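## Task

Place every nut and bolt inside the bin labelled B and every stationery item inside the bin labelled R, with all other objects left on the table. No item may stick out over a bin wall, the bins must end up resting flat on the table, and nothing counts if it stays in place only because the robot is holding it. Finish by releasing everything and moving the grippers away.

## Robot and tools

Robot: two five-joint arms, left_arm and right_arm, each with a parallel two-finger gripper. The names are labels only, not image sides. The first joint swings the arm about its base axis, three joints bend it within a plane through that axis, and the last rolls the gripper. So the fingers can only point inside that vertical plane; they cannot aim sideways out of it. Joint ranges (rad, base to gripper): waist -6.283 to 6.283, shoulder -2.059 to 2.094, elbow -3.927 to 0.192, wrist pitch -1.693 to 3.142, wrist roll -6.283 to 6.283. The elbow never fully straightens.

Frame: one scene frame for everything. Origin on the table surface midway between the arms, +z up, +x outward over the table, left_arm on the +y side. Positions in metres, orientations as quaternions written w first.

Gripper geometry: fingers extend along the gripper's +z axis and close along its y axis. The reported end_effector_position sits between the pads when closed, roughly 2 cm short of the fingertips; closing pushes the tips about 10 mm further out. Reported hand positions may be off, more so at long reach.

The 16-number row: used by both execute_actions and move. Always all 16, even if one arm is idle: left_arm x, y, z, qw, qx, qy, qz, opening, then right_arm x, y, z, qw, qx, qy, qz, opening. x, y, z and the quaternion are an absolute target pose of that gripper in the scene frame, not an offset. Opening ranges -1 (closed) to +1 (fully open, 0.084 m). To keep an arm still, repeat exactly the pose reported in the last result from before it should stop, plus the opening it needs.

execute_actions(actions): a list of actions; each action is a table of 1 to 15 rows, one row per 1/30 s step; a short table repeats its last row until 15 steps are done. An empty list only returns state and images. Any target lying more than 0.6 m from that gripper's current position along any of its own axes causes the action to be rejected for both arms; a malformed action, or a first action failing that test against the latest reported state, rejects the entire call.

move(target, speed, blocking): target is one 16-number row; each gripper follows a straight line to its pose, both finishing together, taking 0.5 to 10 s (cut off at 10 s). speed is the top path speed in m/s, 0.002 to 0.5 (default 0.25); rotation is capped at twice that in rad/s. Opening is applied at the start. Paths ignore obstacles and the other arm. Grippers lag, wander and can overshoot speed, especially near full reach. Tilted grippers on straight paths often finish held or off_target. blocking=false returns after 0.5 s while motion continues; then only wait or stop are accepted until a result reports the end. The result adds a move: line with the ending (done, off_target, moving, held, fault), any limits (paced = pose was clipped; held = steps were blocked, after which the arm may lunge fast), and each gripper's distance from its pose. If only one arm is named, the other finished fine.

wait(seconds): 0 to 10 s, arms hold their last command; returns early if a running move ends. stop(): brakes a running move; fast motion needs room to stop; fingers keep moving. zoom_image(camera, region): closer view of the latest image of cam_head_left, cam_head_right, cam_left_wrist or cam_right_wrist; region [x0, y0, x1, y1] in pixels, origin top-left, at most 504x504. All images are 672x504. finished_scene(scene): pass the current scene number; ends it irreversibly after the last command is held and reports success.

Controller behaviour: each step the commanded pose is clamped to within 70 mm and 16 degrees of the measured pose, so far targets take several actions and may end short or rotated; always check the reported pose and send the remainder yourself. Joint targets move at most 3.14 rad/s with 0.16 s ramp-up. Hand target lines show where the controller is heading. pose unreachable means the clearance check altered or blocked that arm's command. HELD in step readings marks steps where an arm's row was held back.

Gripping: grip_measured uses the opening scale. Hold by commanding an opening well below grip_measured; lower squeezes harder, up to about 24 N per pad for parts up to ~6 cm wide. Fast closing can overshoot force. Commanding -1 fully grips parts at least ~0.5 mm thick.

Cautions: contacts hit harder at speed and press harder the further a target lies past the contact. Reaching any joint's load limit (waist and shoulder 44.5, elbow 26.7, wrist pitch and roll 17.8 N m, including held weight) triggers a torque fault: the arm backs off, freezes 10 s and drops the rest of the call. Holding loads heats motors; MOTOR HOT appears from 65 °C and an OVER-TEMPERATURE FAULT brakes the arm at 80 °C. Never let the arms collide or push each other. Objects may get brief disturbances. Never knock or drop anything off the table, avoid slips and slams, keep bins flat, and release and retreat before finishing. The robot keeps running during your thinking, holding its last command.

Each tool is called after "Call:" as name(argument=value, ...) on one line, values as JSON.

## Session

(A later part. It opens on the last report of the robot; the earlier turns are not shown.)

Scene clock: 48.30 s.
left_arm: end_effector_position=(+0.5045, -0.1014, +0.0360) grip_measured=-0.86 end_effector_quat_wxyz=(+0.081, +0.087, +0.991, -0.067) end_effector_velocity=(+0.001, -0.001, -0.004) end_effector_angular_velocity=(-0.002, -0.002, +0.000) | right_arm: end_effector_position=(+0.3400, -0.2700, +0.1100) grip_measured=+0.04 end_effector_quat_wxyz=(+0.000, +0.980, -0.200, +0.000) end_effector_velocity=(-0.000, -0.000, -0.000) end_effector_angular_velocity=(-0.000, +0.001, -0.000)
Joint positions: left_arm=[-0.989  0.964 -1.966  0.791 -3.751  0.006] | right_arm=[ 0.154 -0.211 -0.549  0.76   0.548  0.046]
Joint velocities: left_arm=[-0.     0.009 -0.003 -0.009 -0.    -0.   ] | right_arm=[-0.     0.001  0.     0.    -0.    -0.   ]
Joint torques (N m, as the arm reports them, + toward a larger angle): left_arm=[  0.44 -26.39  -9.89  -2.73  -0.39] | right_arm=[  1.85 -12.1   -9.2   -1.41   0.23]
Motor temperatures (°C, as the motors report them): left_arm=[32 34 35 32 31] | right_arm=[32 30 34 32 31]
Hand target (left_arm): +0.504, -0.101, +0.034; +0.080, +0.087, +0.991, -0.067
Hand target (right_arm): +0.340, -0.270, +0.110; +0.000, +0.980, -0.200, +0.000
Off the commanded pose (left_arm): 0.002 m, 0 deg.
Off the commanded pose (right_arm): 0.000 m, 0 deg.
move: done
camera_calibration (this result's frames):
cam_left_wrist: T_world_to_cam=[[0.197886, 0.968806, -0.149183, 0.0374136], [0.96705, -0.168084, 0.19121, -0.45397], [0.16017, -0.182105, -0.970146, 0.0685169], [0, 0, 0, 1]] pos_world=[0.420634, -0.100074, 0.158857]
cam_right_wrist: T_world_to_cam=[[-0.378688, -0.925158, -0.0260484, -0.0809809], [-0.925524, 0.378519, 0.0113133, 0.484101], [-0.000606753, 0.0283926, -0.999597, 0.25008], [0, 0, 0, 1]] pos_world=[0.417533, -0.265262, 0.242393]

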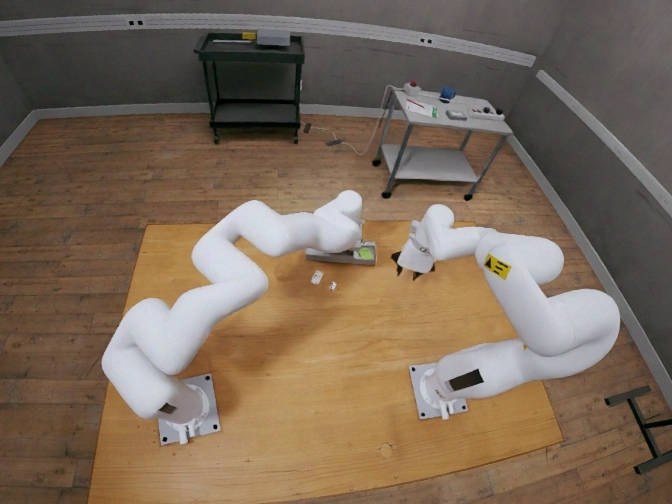

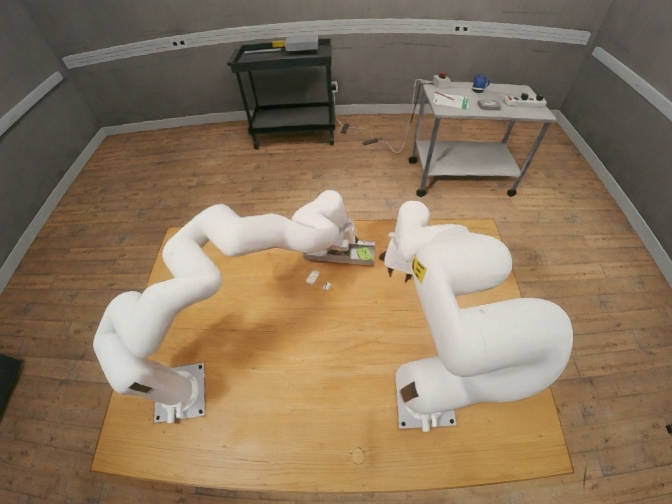

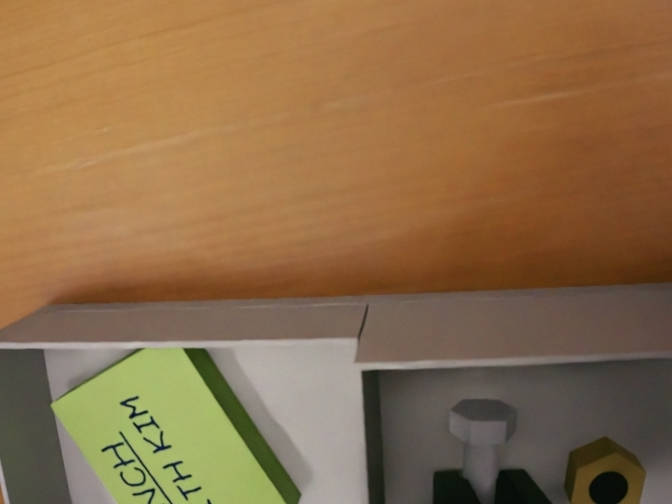

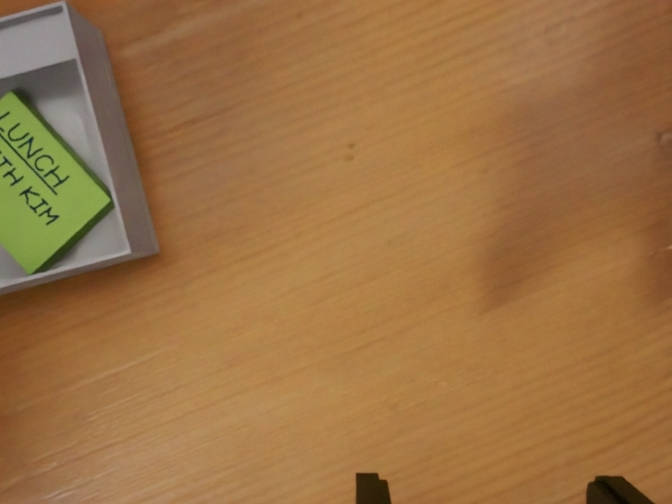

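Contact with floor beginning. Release.

Call:
move(target=[0.504,-0.101,0.038,0.078,0.087,0.991,-0.069,-0.6,0.34,-0.27,0.11,0,0.98,-0.2,0,0.05], speed=0.04)

Call:
move(target=[0.500,-0.099,0.095,0.078,0.087,0.991,-0.069,-0.6,0.34,-0.27,0.11,0,0.98,-0.2,0,0.05], speed=0.12)

Scene clock: 49.10 s.
left_arm: end_effector_position=(+0.5040, -0.1010, +0.0377) grip_measured=-0.62 end_effector_quat_wxyz=(+0.080, +0.087, +0.991, -0.067) end_effector_velocity=(+0.000, +0.001, +0.001) end_effector_angular_velocity=(+0.001, +0.001, +0.001) | right_arm: end_effector_position=(+0.3400, -0.2700, +0.1100) grip_measured=+0.04 end_effector_quat_wxyz=(+0.000, +0.980, -0.200, +0.000) end_effector_velocity=(+0.000, +0.000, +0.000) end_effector_angular_velocity=(+0.000, -0.001, -0.000)
Joint positions: left_arm=[-0.989  0.961 -1.966  0.797 -3.751  0.017] | right_arm=[ 0.154 -0.211 -0.549  0.76   0.548  0.046]
Joint velocities: left_arm=[ 0.001 -0.003  0.001  0.004  0.     0.   ] | right_arm=[-0.    -0.    -0.001 -0.     0.    -0.   ]
Joint torques (N m, as the arm reports them, + toward a larger angle): left_arm=[  0.51 -29.53 -11.18  -2.65  -0.34] | right_arm=[  1.71 -12.16  -8.94  -1.33   0.19]
Motor temperatures (°C, as the motors report them): left_arm=[32 34 35 32 31] | right_arm=[32 30 34 32 31]
Hand target (left_arm): +0.504, -0.101, +0.038; +0.080, +0.087, +0.991, -0.067
Hand target (right_arm): +0.340, -0.270, +0.110; +0.000, +0.980, -0.200, +0.000
Off the commanded pose (left_arm): 0.000 m, 0 deg.
Off the commanded pose (right_arm): 0.000 m, 0 deg.
move: done
camera_calibration (this result's frames):
cam_left_wrist: T_world_to_cam=[[0.197693, 0.969043, -0.147898, 0.0374278], [0.96736, -0.168458, 0.189305, -0.453858], [0.15853, -0.180495, -0.970716, 0.0713013], [0, 0, 0, 1]] pos_world=[0.420341, -0.0998554, 0.160667]
cam_right_wrist: T_world_to_cam=[[-0.378688, -0.925158, -0.0260483, -0.080981], [-0.925524, 0.378519, 0.0113134, 0.484101], [-0.000606917, 0.0283926, -0.999597, 0.25008], [0, 0, 0, 1]] pos_world=[0.417533, -0.265262, 0.242393]

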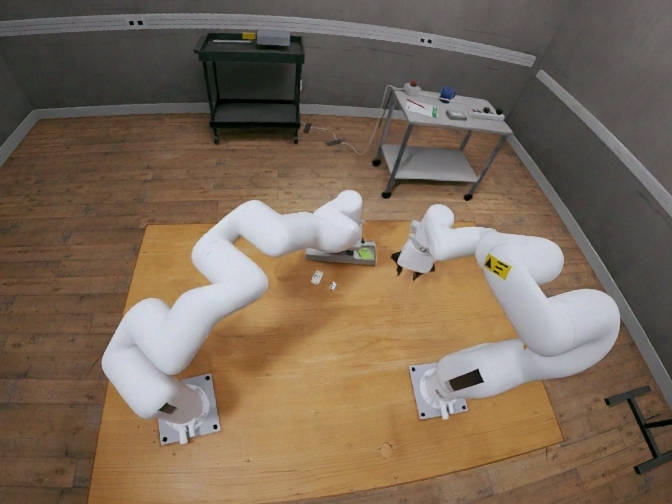

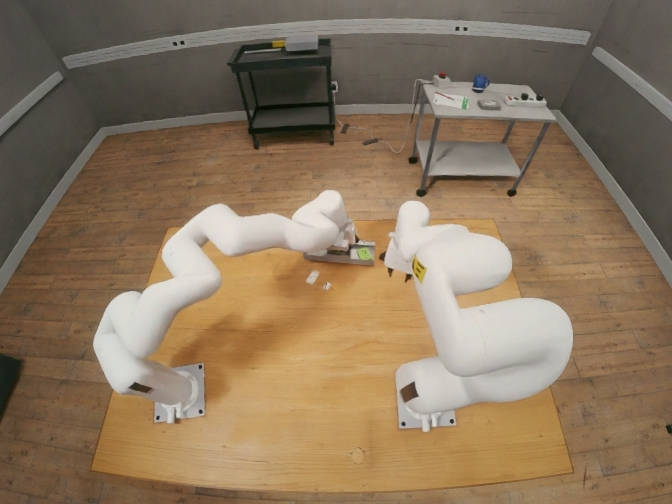

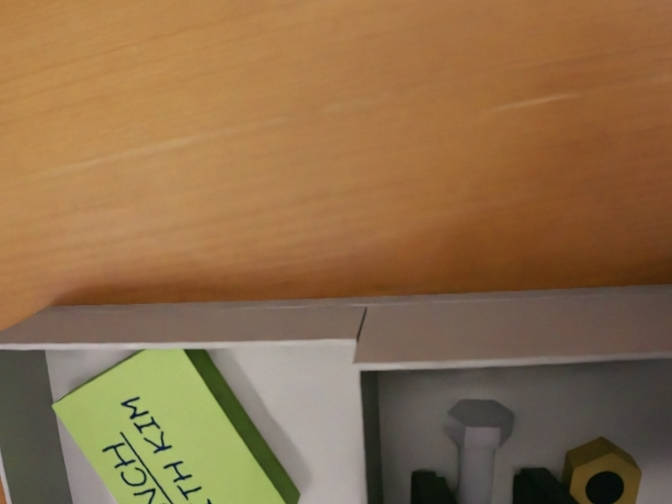

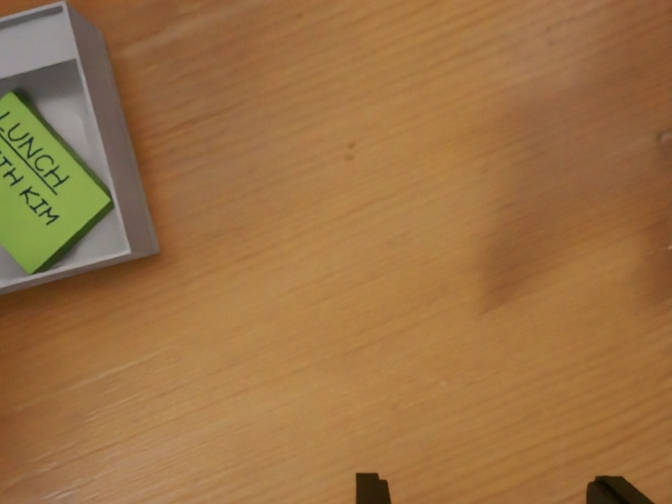

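Scene clock: 50.13 s.
left_arm: end_effector_position=(+0.4999, -0.0989, +0.0943) grip_measured=-0.62 end_effector_quat_wxyz=(+0.079, +0.087, +0.991, -0.067) end_effector_velocity=(+0.000, -0.000, +0.006) end_effector_angular_velocity=(-0.003, -0.003, +0.000) | right_arm: end_effector_position=(+0.3400, -0.2700, +0.1100) grip_measured=+0.04 end_effector_quat_wxyz=(+0.000, +0.980, -0.200, +0.000) end_effector_velocity=(-0.000, -0.000, +0.000) end_effector_angular_velocity=(+0.000, -0.001, -0.000)
Joint positions: left_arm=[-0.991  0.858 -1.954  0.887 -3.753  0.017] | right_arm=[ 0.154 -0.211 -0.549  0.76   0.548  0.046]
Joint velocities: left_arm=[-0.    -0.009  0.001  0.005 -0.    -0.   ] | right_arm=[-0.    -0.002  0.001  0.     0.    -0.   ]
Joint torques (N m, as the arm reports them, + toward a larger angle): left_arm=[  0.58 -29.28 -11.21  -2.57  -0.37] | right_arm=[  2.25 -12.58  -8.73  -1.45  -0.02]
Motor temperatures (°C, as the motors report them): left_arm=[32 34 35 32 31] | right_arm=[32 30 34 32 31]
Hand target (left_arm): +0.500, -0.099, +0.095; +0.080, +0.087, +0.991, -0.067
Hand target (right_arm): +0.340, -0.270, +0.110; +0.000, +0.980, -0.200, +0.000
Off the commanded pose (left_arm): 0.001 m, 0 deg.
Off the commanded pose (right_arm): 0.000 m, 0 deg.
move: done
camera_calibration (this result's frames):
cam_left_wrist: T_world_to_cam=[[0.197687, 0.969029, -0.147996, 0.0446135], [0.967455, -0.168539, 0.188744, -0.460306], [0.157955, -0.180492, -0.97081, 0.127603], [0, 0, 0, 1]] pos_world=[0.416351, -0.0977802, 0.217361]
cam_right_wrist: T_world_to_cam=[[-0.378688, -0.925158, -0.0260483, -0.0809809], [-0.925524, 0.378519, 0.0113134, 0.484101], [-0.000606848, 0.0283926, -0.999597, 0.25008], [0, 0, 0, 1]] pos_world=[0.417533, -0.265262, 0.242393]

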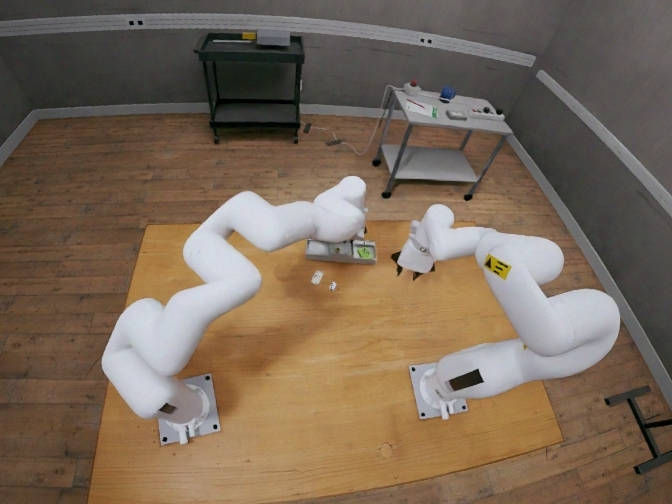

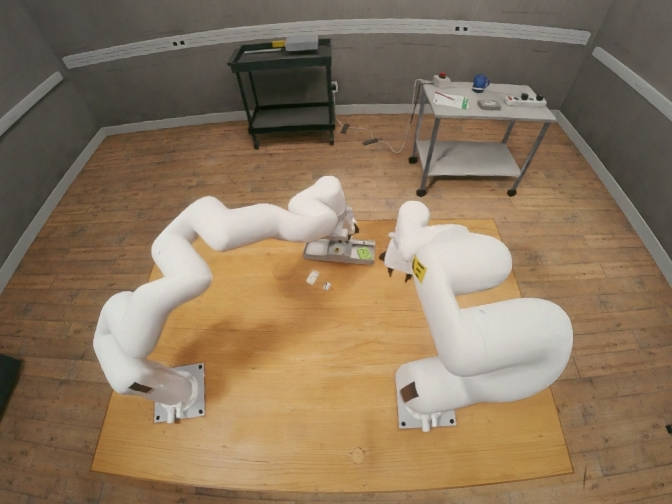

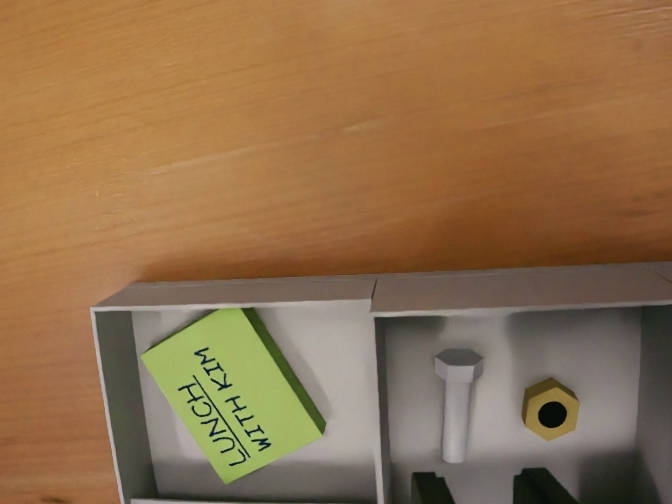

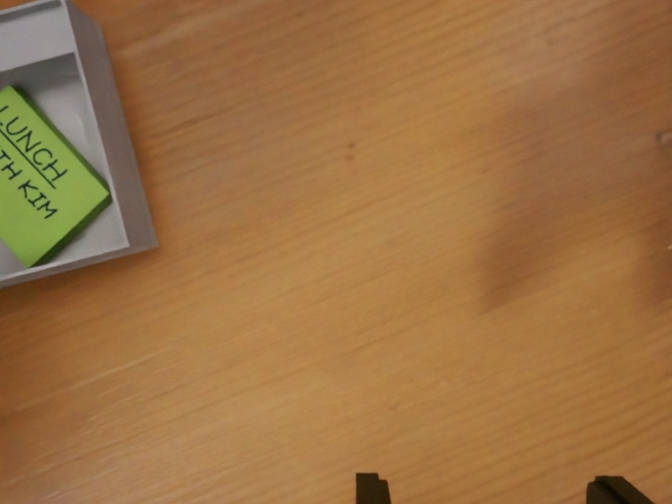

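Call:
move(target=[0.28,0.30,0.16,0,0.7071,0.7071,0,0.5,0.31,-0.04,0.11,0,0.972,-0.233,0,0.05], speed=0.35)

Scene clock: 53.23 s.
left_arm: end_effector_position=(+0.2797, +0.2997, +0.1591) grip_measured=+0.49 end_effector_quat_wxyz=(-0.000, +0.707, +0.707, -0.000) end_effector_velocity=(-0.001, +0.001, +0.002) end_effector_angular_velocity=(-0.001, -0.003, -0.005) | right_arm: end_effector_position=(+0.3099, -0.0399, +0.1098) grip_measured=+0.04 end_effector_quat_wxyz=(+0.000, +0.972, -0.233, -0.000) end_effector_velocity=(-0.000, +0.001, -0.000) end_effector_angular_velocity=(-0.000, +0.000, +0.001)
Joint positions: left_arm=[-0.567 -0.526 -0.445  0.971 -1.933  0.065] | right_arm=[ 0.721  0.023 -0.803  0.781  1.183  0.046]
Joint velocities: left_arm=[ 0.002 -0.013  0.005  0.005  0.007 -0.   ] | right_arm=[ 0.002  0.001 -0.001  0.     0.     0.   ]
Joint torques (N m, as the arm reports them, + toward a larger angle): left_arm=[  0.32  -7.28 -10.57  -2.14  -0.24] | right_arm=[  1.64 -15.73  -9.11  -1.18   0.29]
Motor temperatures (°C, as the motors report them): left_arm=[32 34 35 32 31] | right_arm=[32 30 34 32 31]
Hand target (left_arm): +0.280, +0.300, +0.159; +0.000, +0.707, +0.707, +0.000
Hand target (right_arm): +0.310, -0.040, +0.110; +0.000, +0.972, -0.233, -0.000
Off the commanded pose (left_arm): 0.001 m, 0 deg.
Off the commanded pose (right_arm): 0.000 m, 0 deg.
move: done
camera_calibration (this result's frames):
cam_left_wrist: T_world_to_cam=[[0.999422, -0.0106133, -0.0323035, -0.237557], [-0.0100078, -0.999772, 0.018848, 0.357248], [-0.0324962, -0.0185138, -0.9993, 0.306496], [0, 0, 0, 1]] pos_world=[0.250955, 0.36032, 0.291875]
cam_right_wrist: T_world_to_cam=[[-0.44064, -0.897312, -0.0258307, 0.140838], [-0.897683, 0.440494, 0.0114045, 0.363009], [0.00114486, 0.0282131, -0.999601, 0.242824], [0, 0, 0, 1]] pos_world=[0.387648, -0.0403784, 0.242225]

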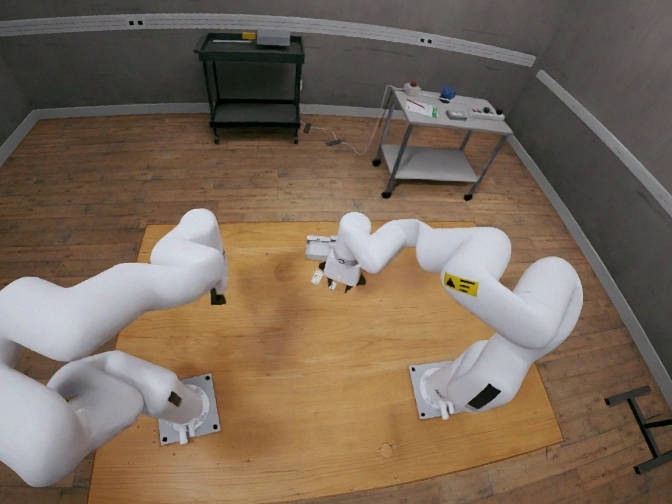

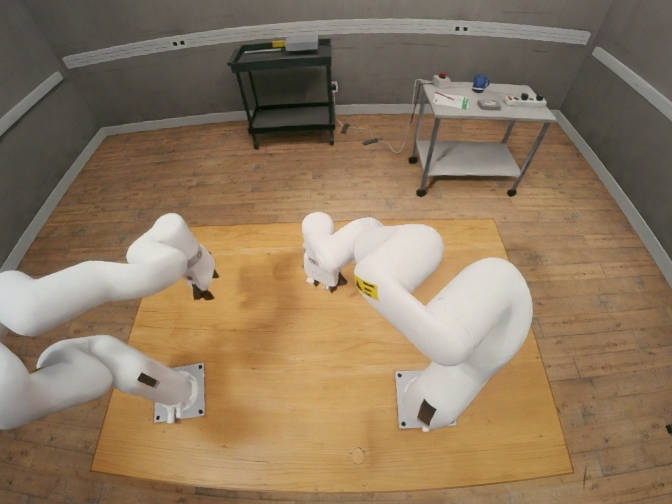

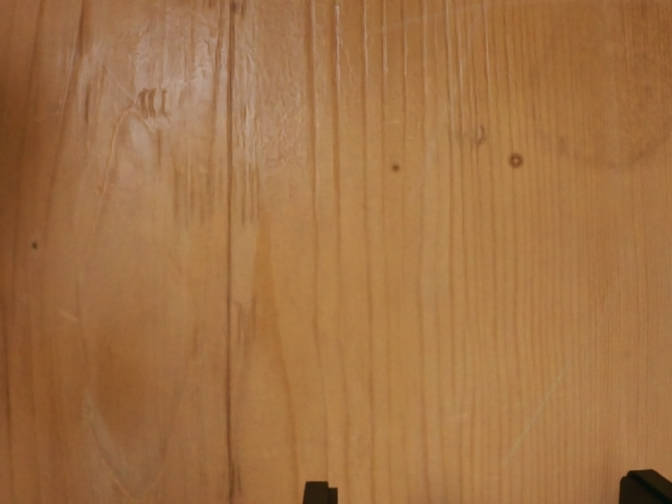

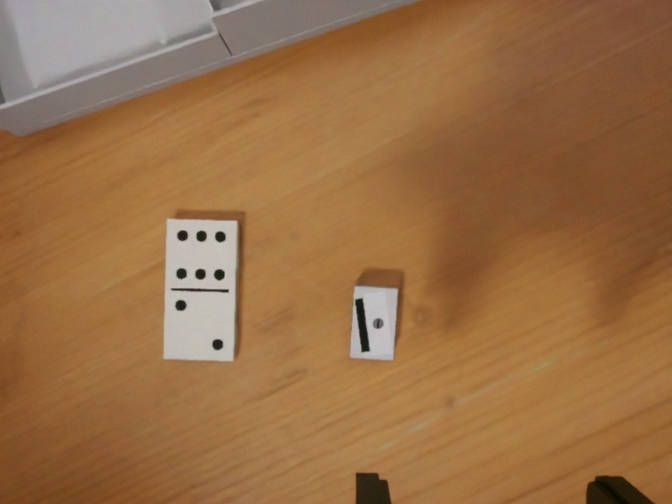

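Call:
move(target=[0.28,0.30,0.16,0,0.7071,0.7071,0,0.5,0.3596,-0.0365,0.085,0,0.972,-0.233,0,-0.2], speed=0.15)

Scene clock: 54.47 s.
left_arm: end_effector_position=(+0.2800, +0.3000, +0.1600) grip_measured=+0.49 end_effector_quat_wxyz=(+0.000, +0.707, +0.707, -0.000) end_effector_velocity=(-0.000, +0.000, -0.000) end_effector_angular_velocity=(+0.000, +0.001, +0.001) | right_arm: end_effector_position=(+0.3593, -0.0366, +0.0851) grip_measured=-0.21 end_effector_quat_wxyz=(-0.000, +0.972, -0.233, +0.000) end_effector_velocity=(+0.002, +0.001, -0.001) end_effector_angular_velocity=(-0.000, +0.000, +0.001)
Joint positions: left_arm=[-0.566 -0.526 -0.448  0.974 -1.931  0.065] | right_arm=[ 0.658  0.194 -0.938  0.744  1.119  0.035]
Joint velocities: left_arm=[ 0.001  0.    -0.     0.001 -0.    -0.   ] | right_arm=[-0.001  0.008 -0.008  0.001 -0.002 -0.   ]
Joint torques (N m, as the arm reports them, + toward a larger angle): left_arm=[  0.27  -7.23 -10.85  -2.11  -0.28] | right_arm=[  1.46 -18.88  -8.89  -1.36   0.3 ]
Motor temperatures (°C, as the motors report them): left_arm=[32 34 35 32 31] | right_arm=[32 30 34 32 31]
Hand target (left_arm): +0.280, +0.300, +0.160; +0.000, +0.707, +0.707, -0.000
Hand target (right_arm): +0.360, -0.037, +0.085; +0.000, +0.972, -0.233, +0.000
Off the commanded pose (left_arm): 0.000 m, 0 deg.
Off the commanded pose (right_arm): 0.000 m, 0 deg.
move: done
camera_calibration (this result's frames):
cam_left_wrist: T_world_to_cam=[[0.999424, -0.0109976, -0.0321119, -0.237772], [-0.0103935, -0.999767, 0.0189183, 0.357599], [-0.0323125, -0.0185737, -0.999305, 0.307377], [0, 0, 0, 1]] pos_world=[0.251284, 0.36061, 0.292763]
cam_right_wrist: T_world_to_cam=[[-0.440518, -0.89736, -0.0262548, 0.1649], [-0.897743, 0.440378, 0.0112083, 0.406222], [0.00150417, 0.0285075, -0.999592, 0.217774], [0, 0, 0, 1]] pos_world=[0.436997, -0.0371249, 0.217462]

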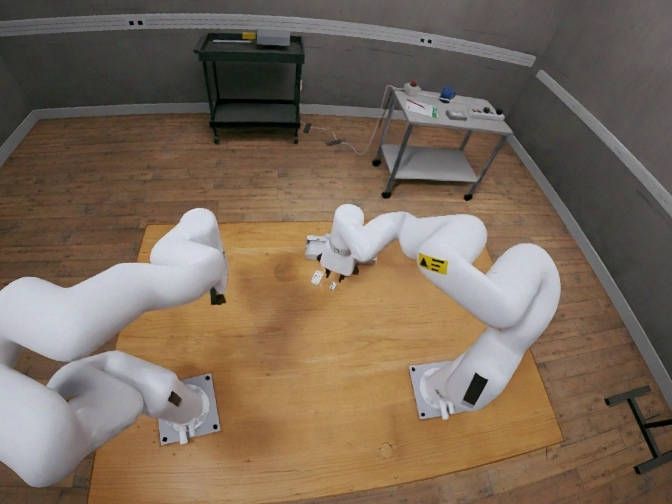

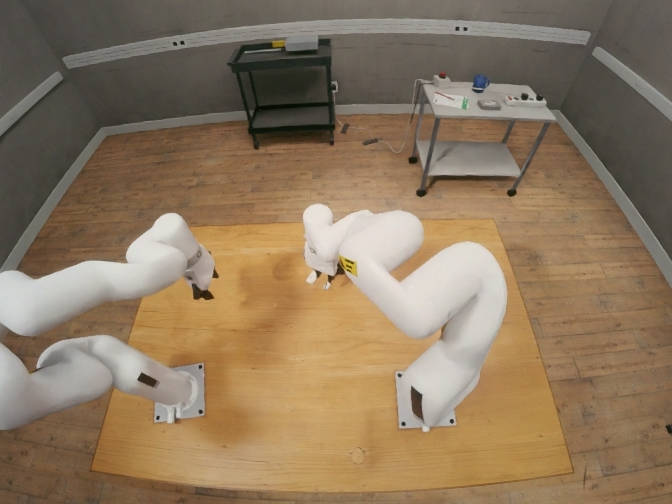

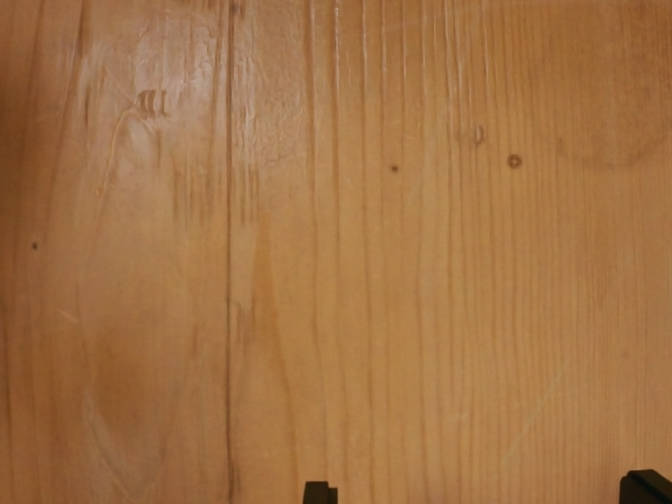

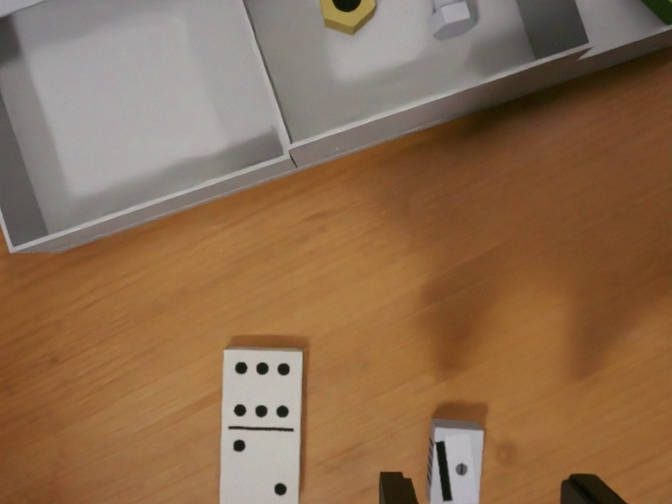

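Call:
move(target=[0.28,0.30,0.16,0,0.7071,0.7071,0,0.5,0.3596,-0.0365,0.025,0,0.972,-0.233,0,-0.2], speed=0.1)

Call:
move(target=[0.28,0.30,0.16,0,0.7071,0.7071,0,0.5,0.3596,-0.0365,0.025,0,0.972,-0.233,0,-1], speed=0.1)

Scene clock: 55.77 s.
left_arm: end_effector_position=(+0.2800, +0.3000, +0.1600) grip_measured=+0.49 end_effector_quat_wxyz=(+0.000, +0.707, +0.707, -0.000) end_effector_velocity=(-0.000, -0.000, -0.001) end_effector_angular_velocity=(+0.001, +0.002, -0.001) | right_arm: end_effector_position=(+0.3596, -0.0365, +0.0254) grip_measured=-0.21 end_effector_quat_wxyz=(-0.000, +0.972, -0.233, +0.000) end_effector_velocity=(+0.000, +0.001, -0.003) end_effector_angular_velocity=(+0.000, -0.000, +0.001)
Joint positions: left_arm=[-0.566 -0.526 -0.448  0.974 -1.931  0.065] | right_arm=[ 0.658  0.328 -0.916  0.587  1.119  0.035]
Joint velocities: left_arm=[-0.001  0.002 -0.     0.001  0.     0.   ] | right_arm=[ 0.001  0.009 -0.003 -0.007  0.    -0.   ]
Joint torques (N m, as the arm reports them, + toward a larger angle): left_arm=[  0.38  -7.26 -10.69  -2.07  -0.36] | right_arm=[  2.33 -19.84  -7.89  -1.48   0.17]
Motor temperatures (°C, as the motors report them): left_arm=[32 34 35 32 31] | right_arm=[32 30 34 32 31]
Hand target (left_arm): +0.280, +0.300, +0.160; +0.000, +0.707, +0.707, -0.000
Hand target (right_arm): +0.360, -0.037, +0.025; +0.000, +0.972, -0.233, +0.000
Off the commanded pose (left_arm): 0.000 m, 0 deg.
Off the commanded pose (right_arm): 0.000 m, 0 deg.
move: done
camera_calibration (this result's frames):
cam_left_wrist: T_world_to_cam=[[0.999424, -0.0109971, -0.0321089, -0.237776], [-0.010393, -0.999767, 0.0189194, 0.357598], [-0.0323095, -0.0185748, -0.999305, 0.30738], [0, 0, 0, 1]] pos_world=[0.251287, 0.36061, 0.292766]
cam_right_wrist: T_world_to_cam=[[-0.440585, -0.897324, -0.0263709, 0.163574], [-0.89771, 0.440447, 0.0111499, 0.407091], [0.0016099, 0.0285859, -0.99959, 0.158083], [0, 0, 0, 1]] pos_world=[0.437263, -0.0370421, 0.157792]

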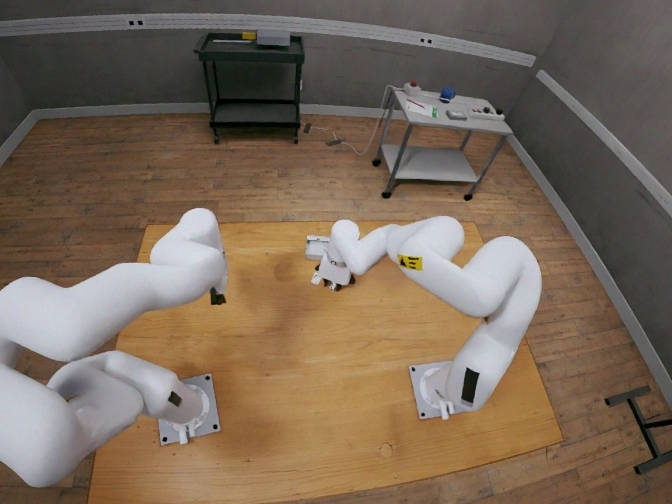

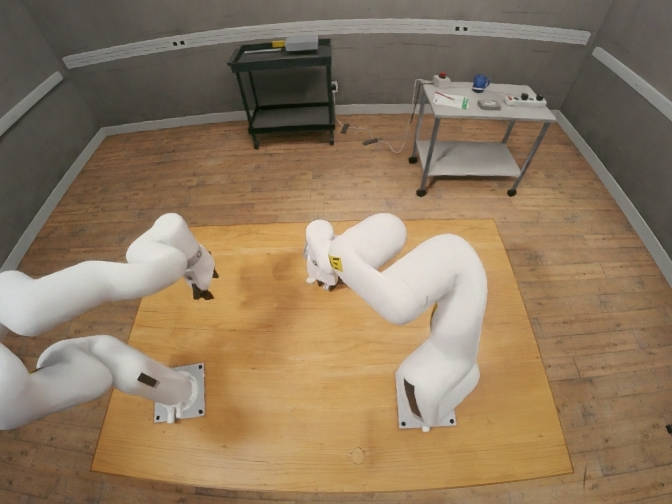

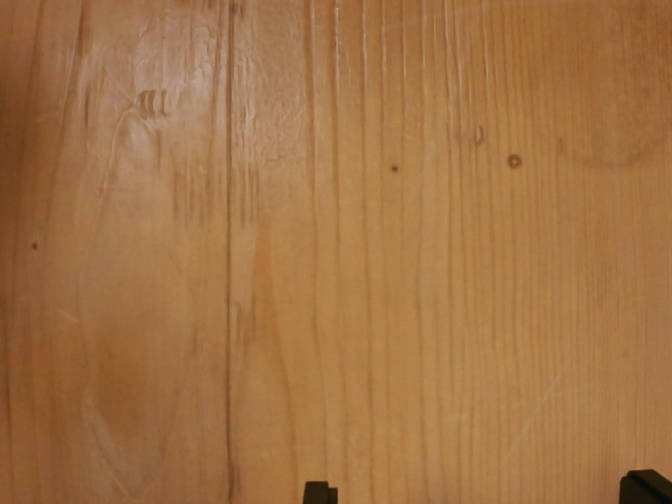

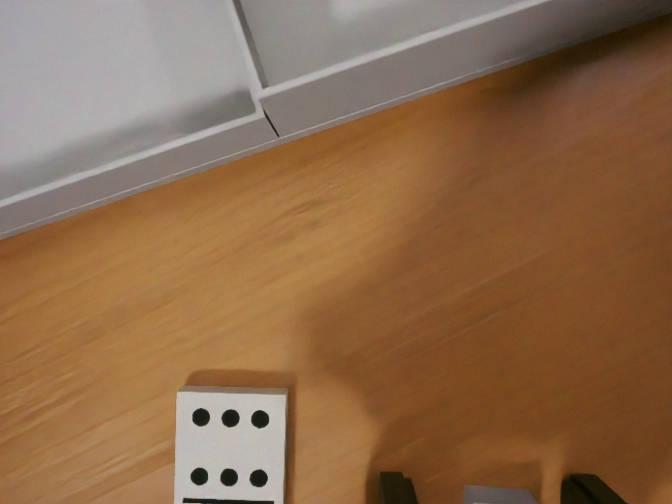

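Scene clock: 56.47 s.
left_arm: end_effector_position=(+0.2800, +0.3000, +0.1600) grip_measured=+0.49 end_effector_quat_wxyz=(+0.000, +0.707, +0.707, -0.000) end_effector_velocity=(+0.000, -0.000, -0.000) end_effector_angular_velocity=(-0.000, -0.000, -0.000) | right_arm: end_effector_position=(+0.3597, -0.0365, +0.0252) grip_measured=-0.68 end_effector_quat_wxyz=(-0.000, +0.972, -0.233, +0.000) end_effector_velocity=(-0.000, -0.000, -0.000) end_effector_angular_velocity=(-0.000, +0.000, +0.000)
Joint positions: left_arm=[-0.566 -0.526 -0.448  0.974 -1.931  0.065] | right_arm=[ 0.658  0.329 -0.916  0.586  1.119  0.014]
Joint velocities: left_arm=[ 0.     0.001  0.    -0.001  0.     0.   ] | right_arm=[ 0.  0.  0. -0. -0.  0.]
Joint torques (N m, as the arm reports them, + toward a larger angle): left_arm=[  0.59  -7.06 -10.58  -2.2   -0.31] | right_arm=[  2.44 -18.46  -7.81  -1.45   0.17]
Motor temperatures (°C, as the motors report them): left_arm=[32 34 35 32 31] | right_arm=[32 30 34 32 31]
Hand target (left_arm): +0.280, +0.300, +0.160; +0.000, +0.707, +0.707, -0.000
Hand target (right_arm): +0.360, -0.037, +0.025; +0.000, +0.972, -0.233, +0.000
Off the commanded pose (left_arm): 0.000 m, 0 deg.
Off the commanded pose (right_arm): 0.000 m, 0 deg.
move: done
camera_calibration (this result's frames):
cam_left_wrist: T_world_to_cam=[[0.999424, -0.0109972, -0.0321088, -0.237776], [-0.0103931, -0.999767, 0.0189194, 0.357598], [-0.0323094, -0.0185748, -0.999305, 0.30738], [0, 0, 0, 1]] pos_world=[0.251287, 0.36061, 0.292766]
cam_right_wrist: T_world_to_cam=[[-0.440584, -0.897328, -0.0262436, 0.163598], [-0.89771, 0.440444, 0.0112139, 0.407107], [0.00149632, 0.0284998, -0.999593, 0.157899], [0, 0, 0, 1]] pos_world=[0.437307, -0.0370074, 0.157563]

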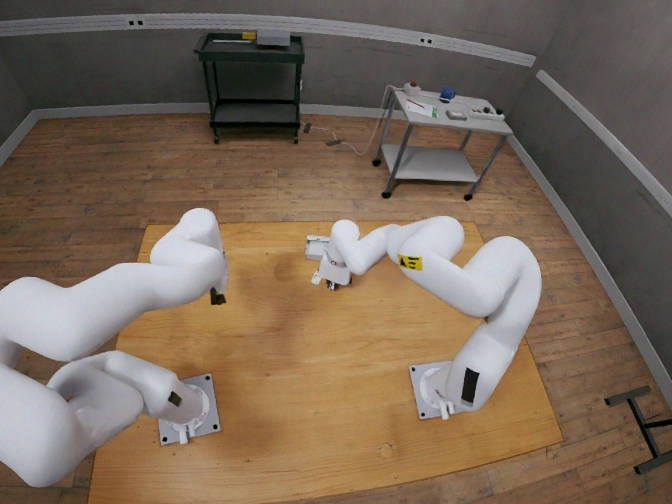

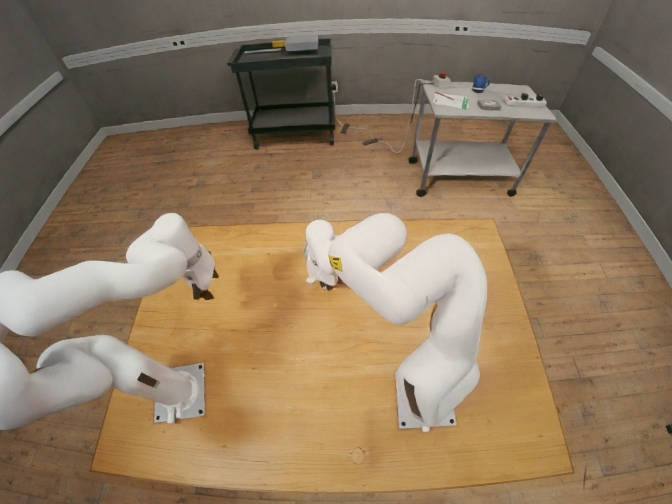

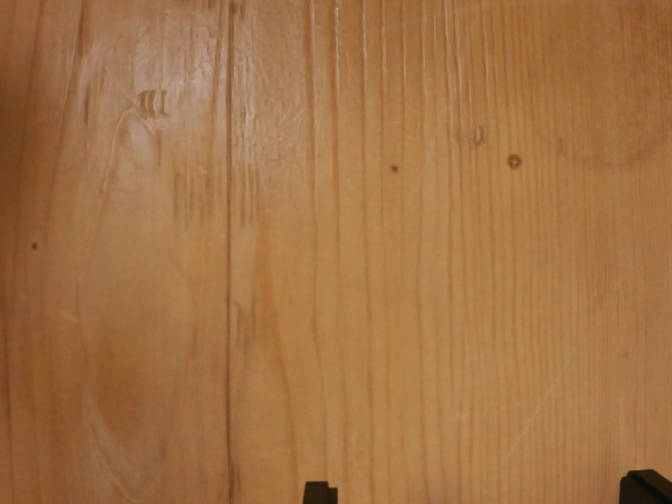

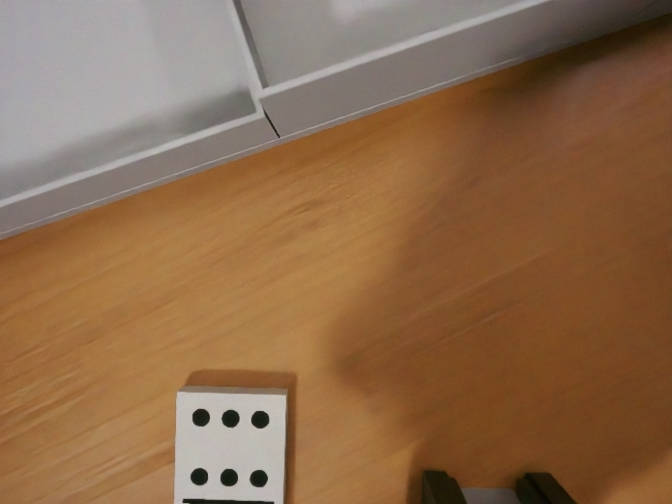

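Call:
move(target=[0.28,0.30,0.16,0,0.7071,0.7071,0,0.5,0.362,-0.04,0.085,0,0.972,-0.233,0,-1], speed=0.15)

Call:
move(target=[0.28,0.30,0.16,0,0.7071,0.7071,0,0.5,0.43,-0.15,0.10,0,0.972,-0.233,0,-1], speed=0.25)

Scene clock: 57.77 s.
left_arm: end_effector_position=(+0.2800, +0.3000, +0.1600) grip_measured=+0.49 end_effector_quat_wxyz=(+0.000, +0.707, +0.707, -0.000) end_effector_velocity=(+0.000, +0.000, -0.000) end_effector_angular_velocity=(-0.000, -0.000, +0.001) | right_arm: end_effector_position=(+0.3619, -0.0400, +0.0847) grip_measured=-0.68 end_effector_quat_wxyz=(+0.000, +0.972, -0.233, -0.000) end_effector_velocity=(+0.000, +0.000, +0.003) end_effector_angular_velocity=(+0.001, -0.001, +0.001)
Joint positions: left_arm=[-0.566 -0.526 -0.448  0.974 -1.931  0.065] | right_arm=[ 0.649  0.195 -0.939  0.744  1.11   0.014]
Joint velocities: left_arm=[ 0.002  0.    -0.    -0.     0.    -0.   ] | right_arm=[ 0.    -0.005 -0.002  0.006 -0.    -0.   ]
Joint torques (N m, as the arm reports them, + toward a larger angle): left_arm=[  0.22  -7.26 -10.59  -2.01  -0.14] | right_arm=[  1.62 -18.93  -8.89  -1.26   0.2 ]
Motor temperatures (°C, as the motors report them): left_arm=[32 34 35 32 31] | right_arm=[32 30 34 32 31]
Hand target (left_arm): +0.280, +0.300, +0.160; +0.000, +0.707, +0.707, -0.000
Hand target (right_arm): +0.362, -0.040, +0.085; +0.000, +0.972, -0.233, +0.000
Off the commanded pose (left_arm): 0.000 m, 0 deg.
Off the commanded pose (right_arm): 0.000 m, 0 deg.
move: done
camera_calibration (this result's frames):
cam_left_wrist: T_world_to_cam=[[0.999424, -0.0109971, -0.0321088, -0.237776], [-0.0103931, -0.999767, 0.0189195, 0.357598], [-0.0323093, -0.0185749, -0.999305, 0.30738], [0, 0, 0, 1]] pos_world=[0.251287, 0.36061, 0.292766]
cam_right_wrist: T_world_to_cam=[[-0.440594, -0.897338, -0.0257339, 0.162901], [-0.897706, 0.440445, 0.0114738, 0.410026], [0.00103849, 0.0281567, -0.999603, 0.21766], [0, 0, 0, 1]] pos_world=[0.43963, -0.0405451, 0.217062]

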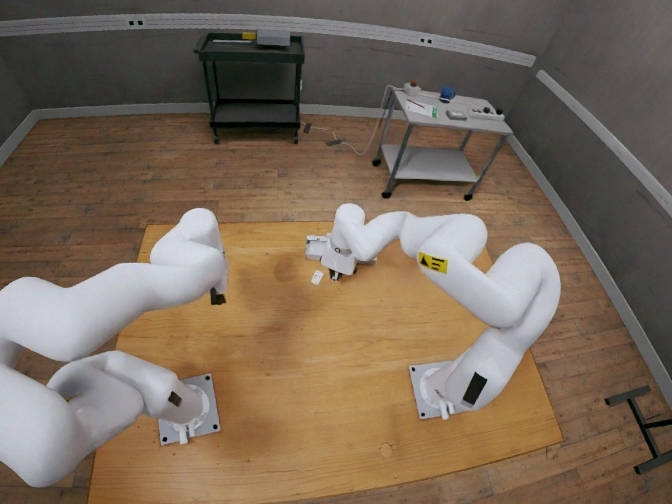

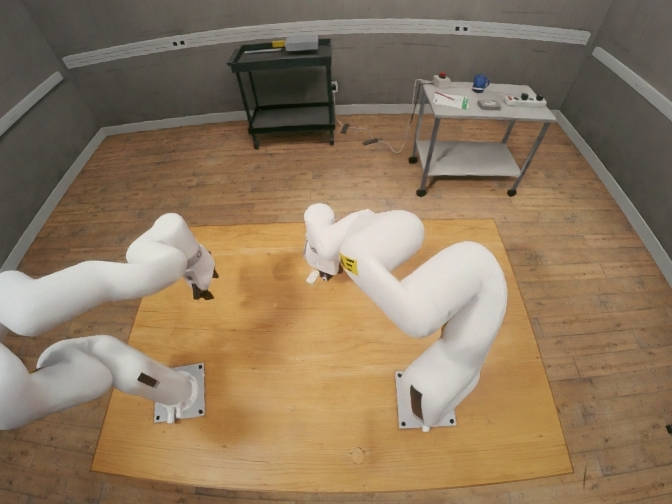

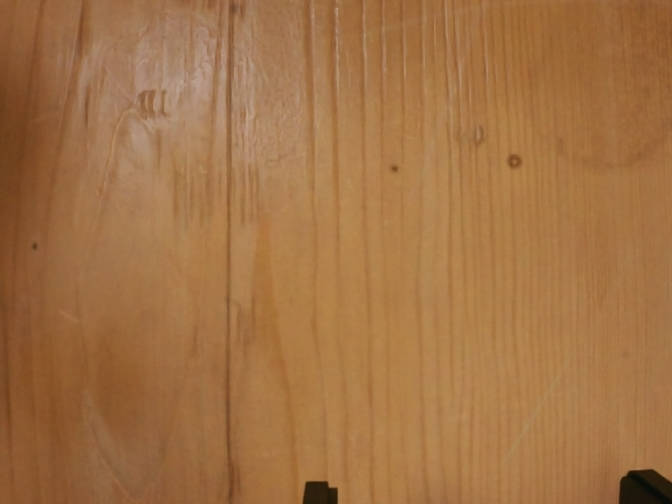

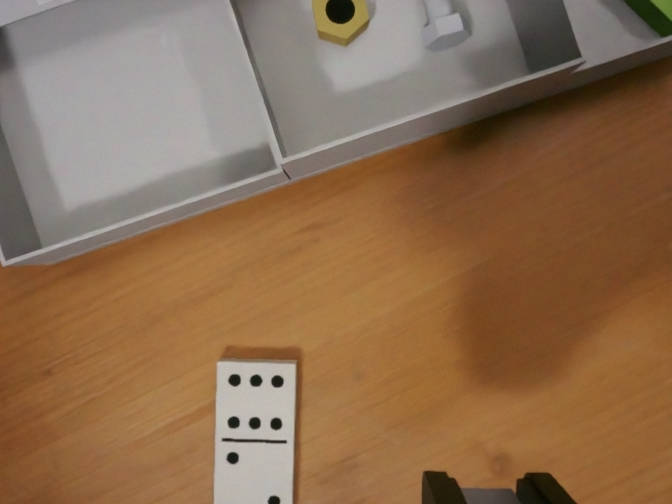

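Scene clock: 59.00 s.
left_arm: end_effector_position=(+0.2800, +0.3000, +0.1600) grip_measured=+0.49 end_effector_quat_wxyz=(+0.000, +0.707, +0.707, -0.000) end_effector_velocity=(-0.000, +0.000, -0.000) end_effector_angular_velocity=(+0.001, +0.002, +0.001) | right_arm: end_effector_position=(+0.4297, -0.1498, +0.1000) grip_measured=-0.68 end_effector_quat_wxyz=(+0.000, +0.972, -0.233, -0.000) end_effector_velocity=(+0.003, -0.003, +0.001) end_effector_angular_velocity=(+0.000, -0.001, -0.001)
Joint positions: left_arm=[-0.566 -0.526 -0.448  0.974 -1.931  0.065] | right_arm=[ 0.377  0.184 -0.976  0.792  0.839  0.014]
Joint velocities: left_arm=[ 0.001  0.001 -0.     0.002 -0.    -0.   ] | right_arm=[-0.007  0.003 -0.006  0.003 -0.006 -0.   ]
Joint torques (N m, as the arm reports them, + toward a larger angle): left_arm=[  0.11  -6.73 -10.62  -2.09  -0.1 ] | right_arm=[  1.94 -18.64  -8.87  -1.35   0.37]
Motor temperatures (°C, as the motors report them): left_arm=[32 34 35 32 31] | right_arm=[32 30 34 32 31]
Hand target (left_arm): +0.280, +0.300, +0.160; +0.000, +0.707, +0.707, -0.000
Hand target (right_arm): +0.430, -0.150, +0.100; +0.000, +0.972, -0.233, -0.000
Off the commanded pose (left_arm): 0.000 m, 0 deg.
Off the commanded pose (right_arm): 0.000 m, 0 deg.
move: done
camera_calibration (this result's frames):
cam_left_wrist: T_world_to_cam=[[0.999424, -0.010997, -0.0321089, -0.237776], [-0.0103929, -0.999767, 0.0189194, 0.357598], [-0.0323095, -0.0185748, -0.999305, 0.30738], [0, 0, 0, 1]] pos_world=[0.251287, 0.36061, 0.292766]
cam_right_wrist: T_world_to_cam=[[-0.440417, -0.897416, -0.0260254, 0.0946399], [-0.897792, 0.440273, 0.0113341, 0.519074], [0.00128687, 0.0283572, -0.999597, 0.235857], [0, 0, 0, 1]] pos_world=[0.507398, -0.150291, 0.232342]

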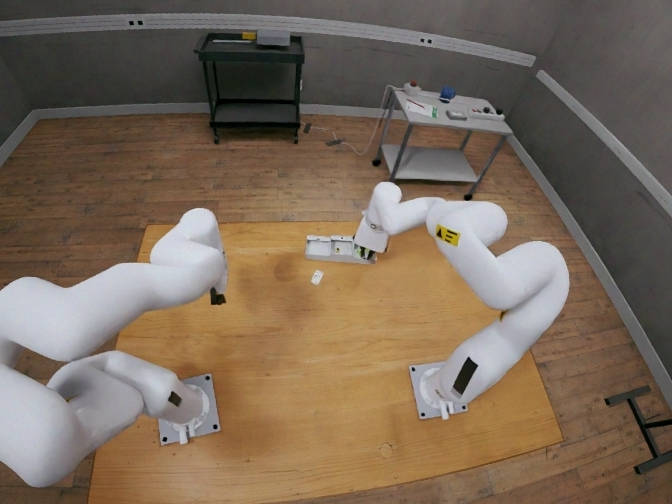

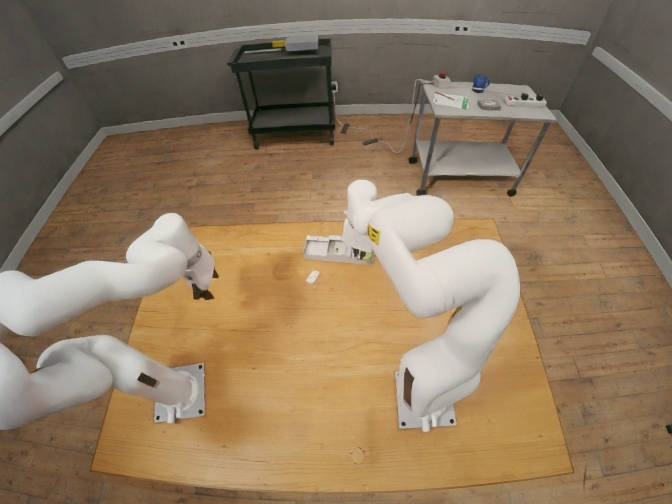

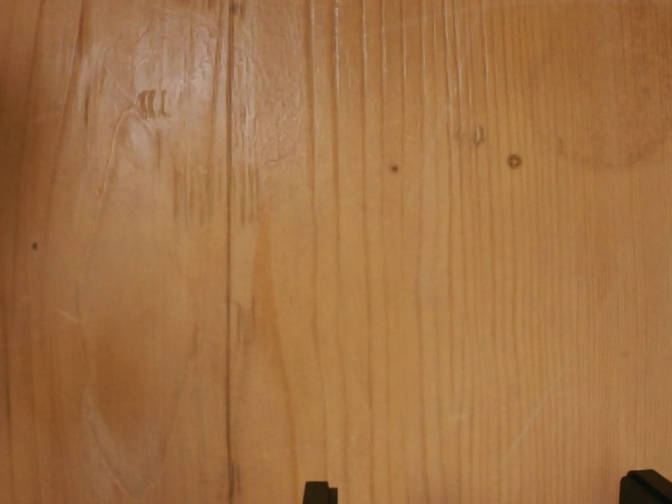

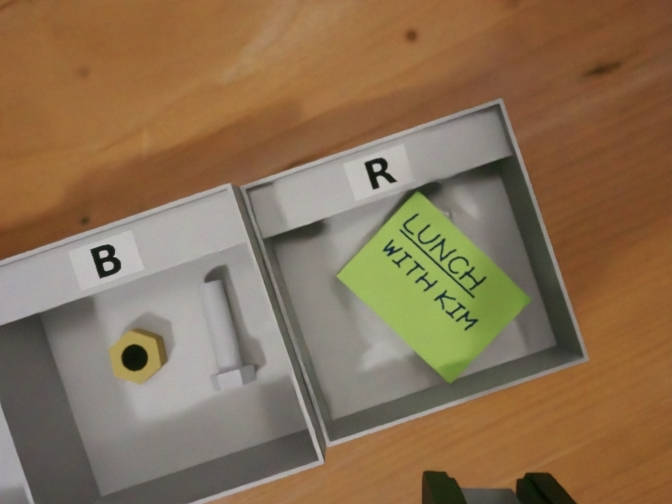

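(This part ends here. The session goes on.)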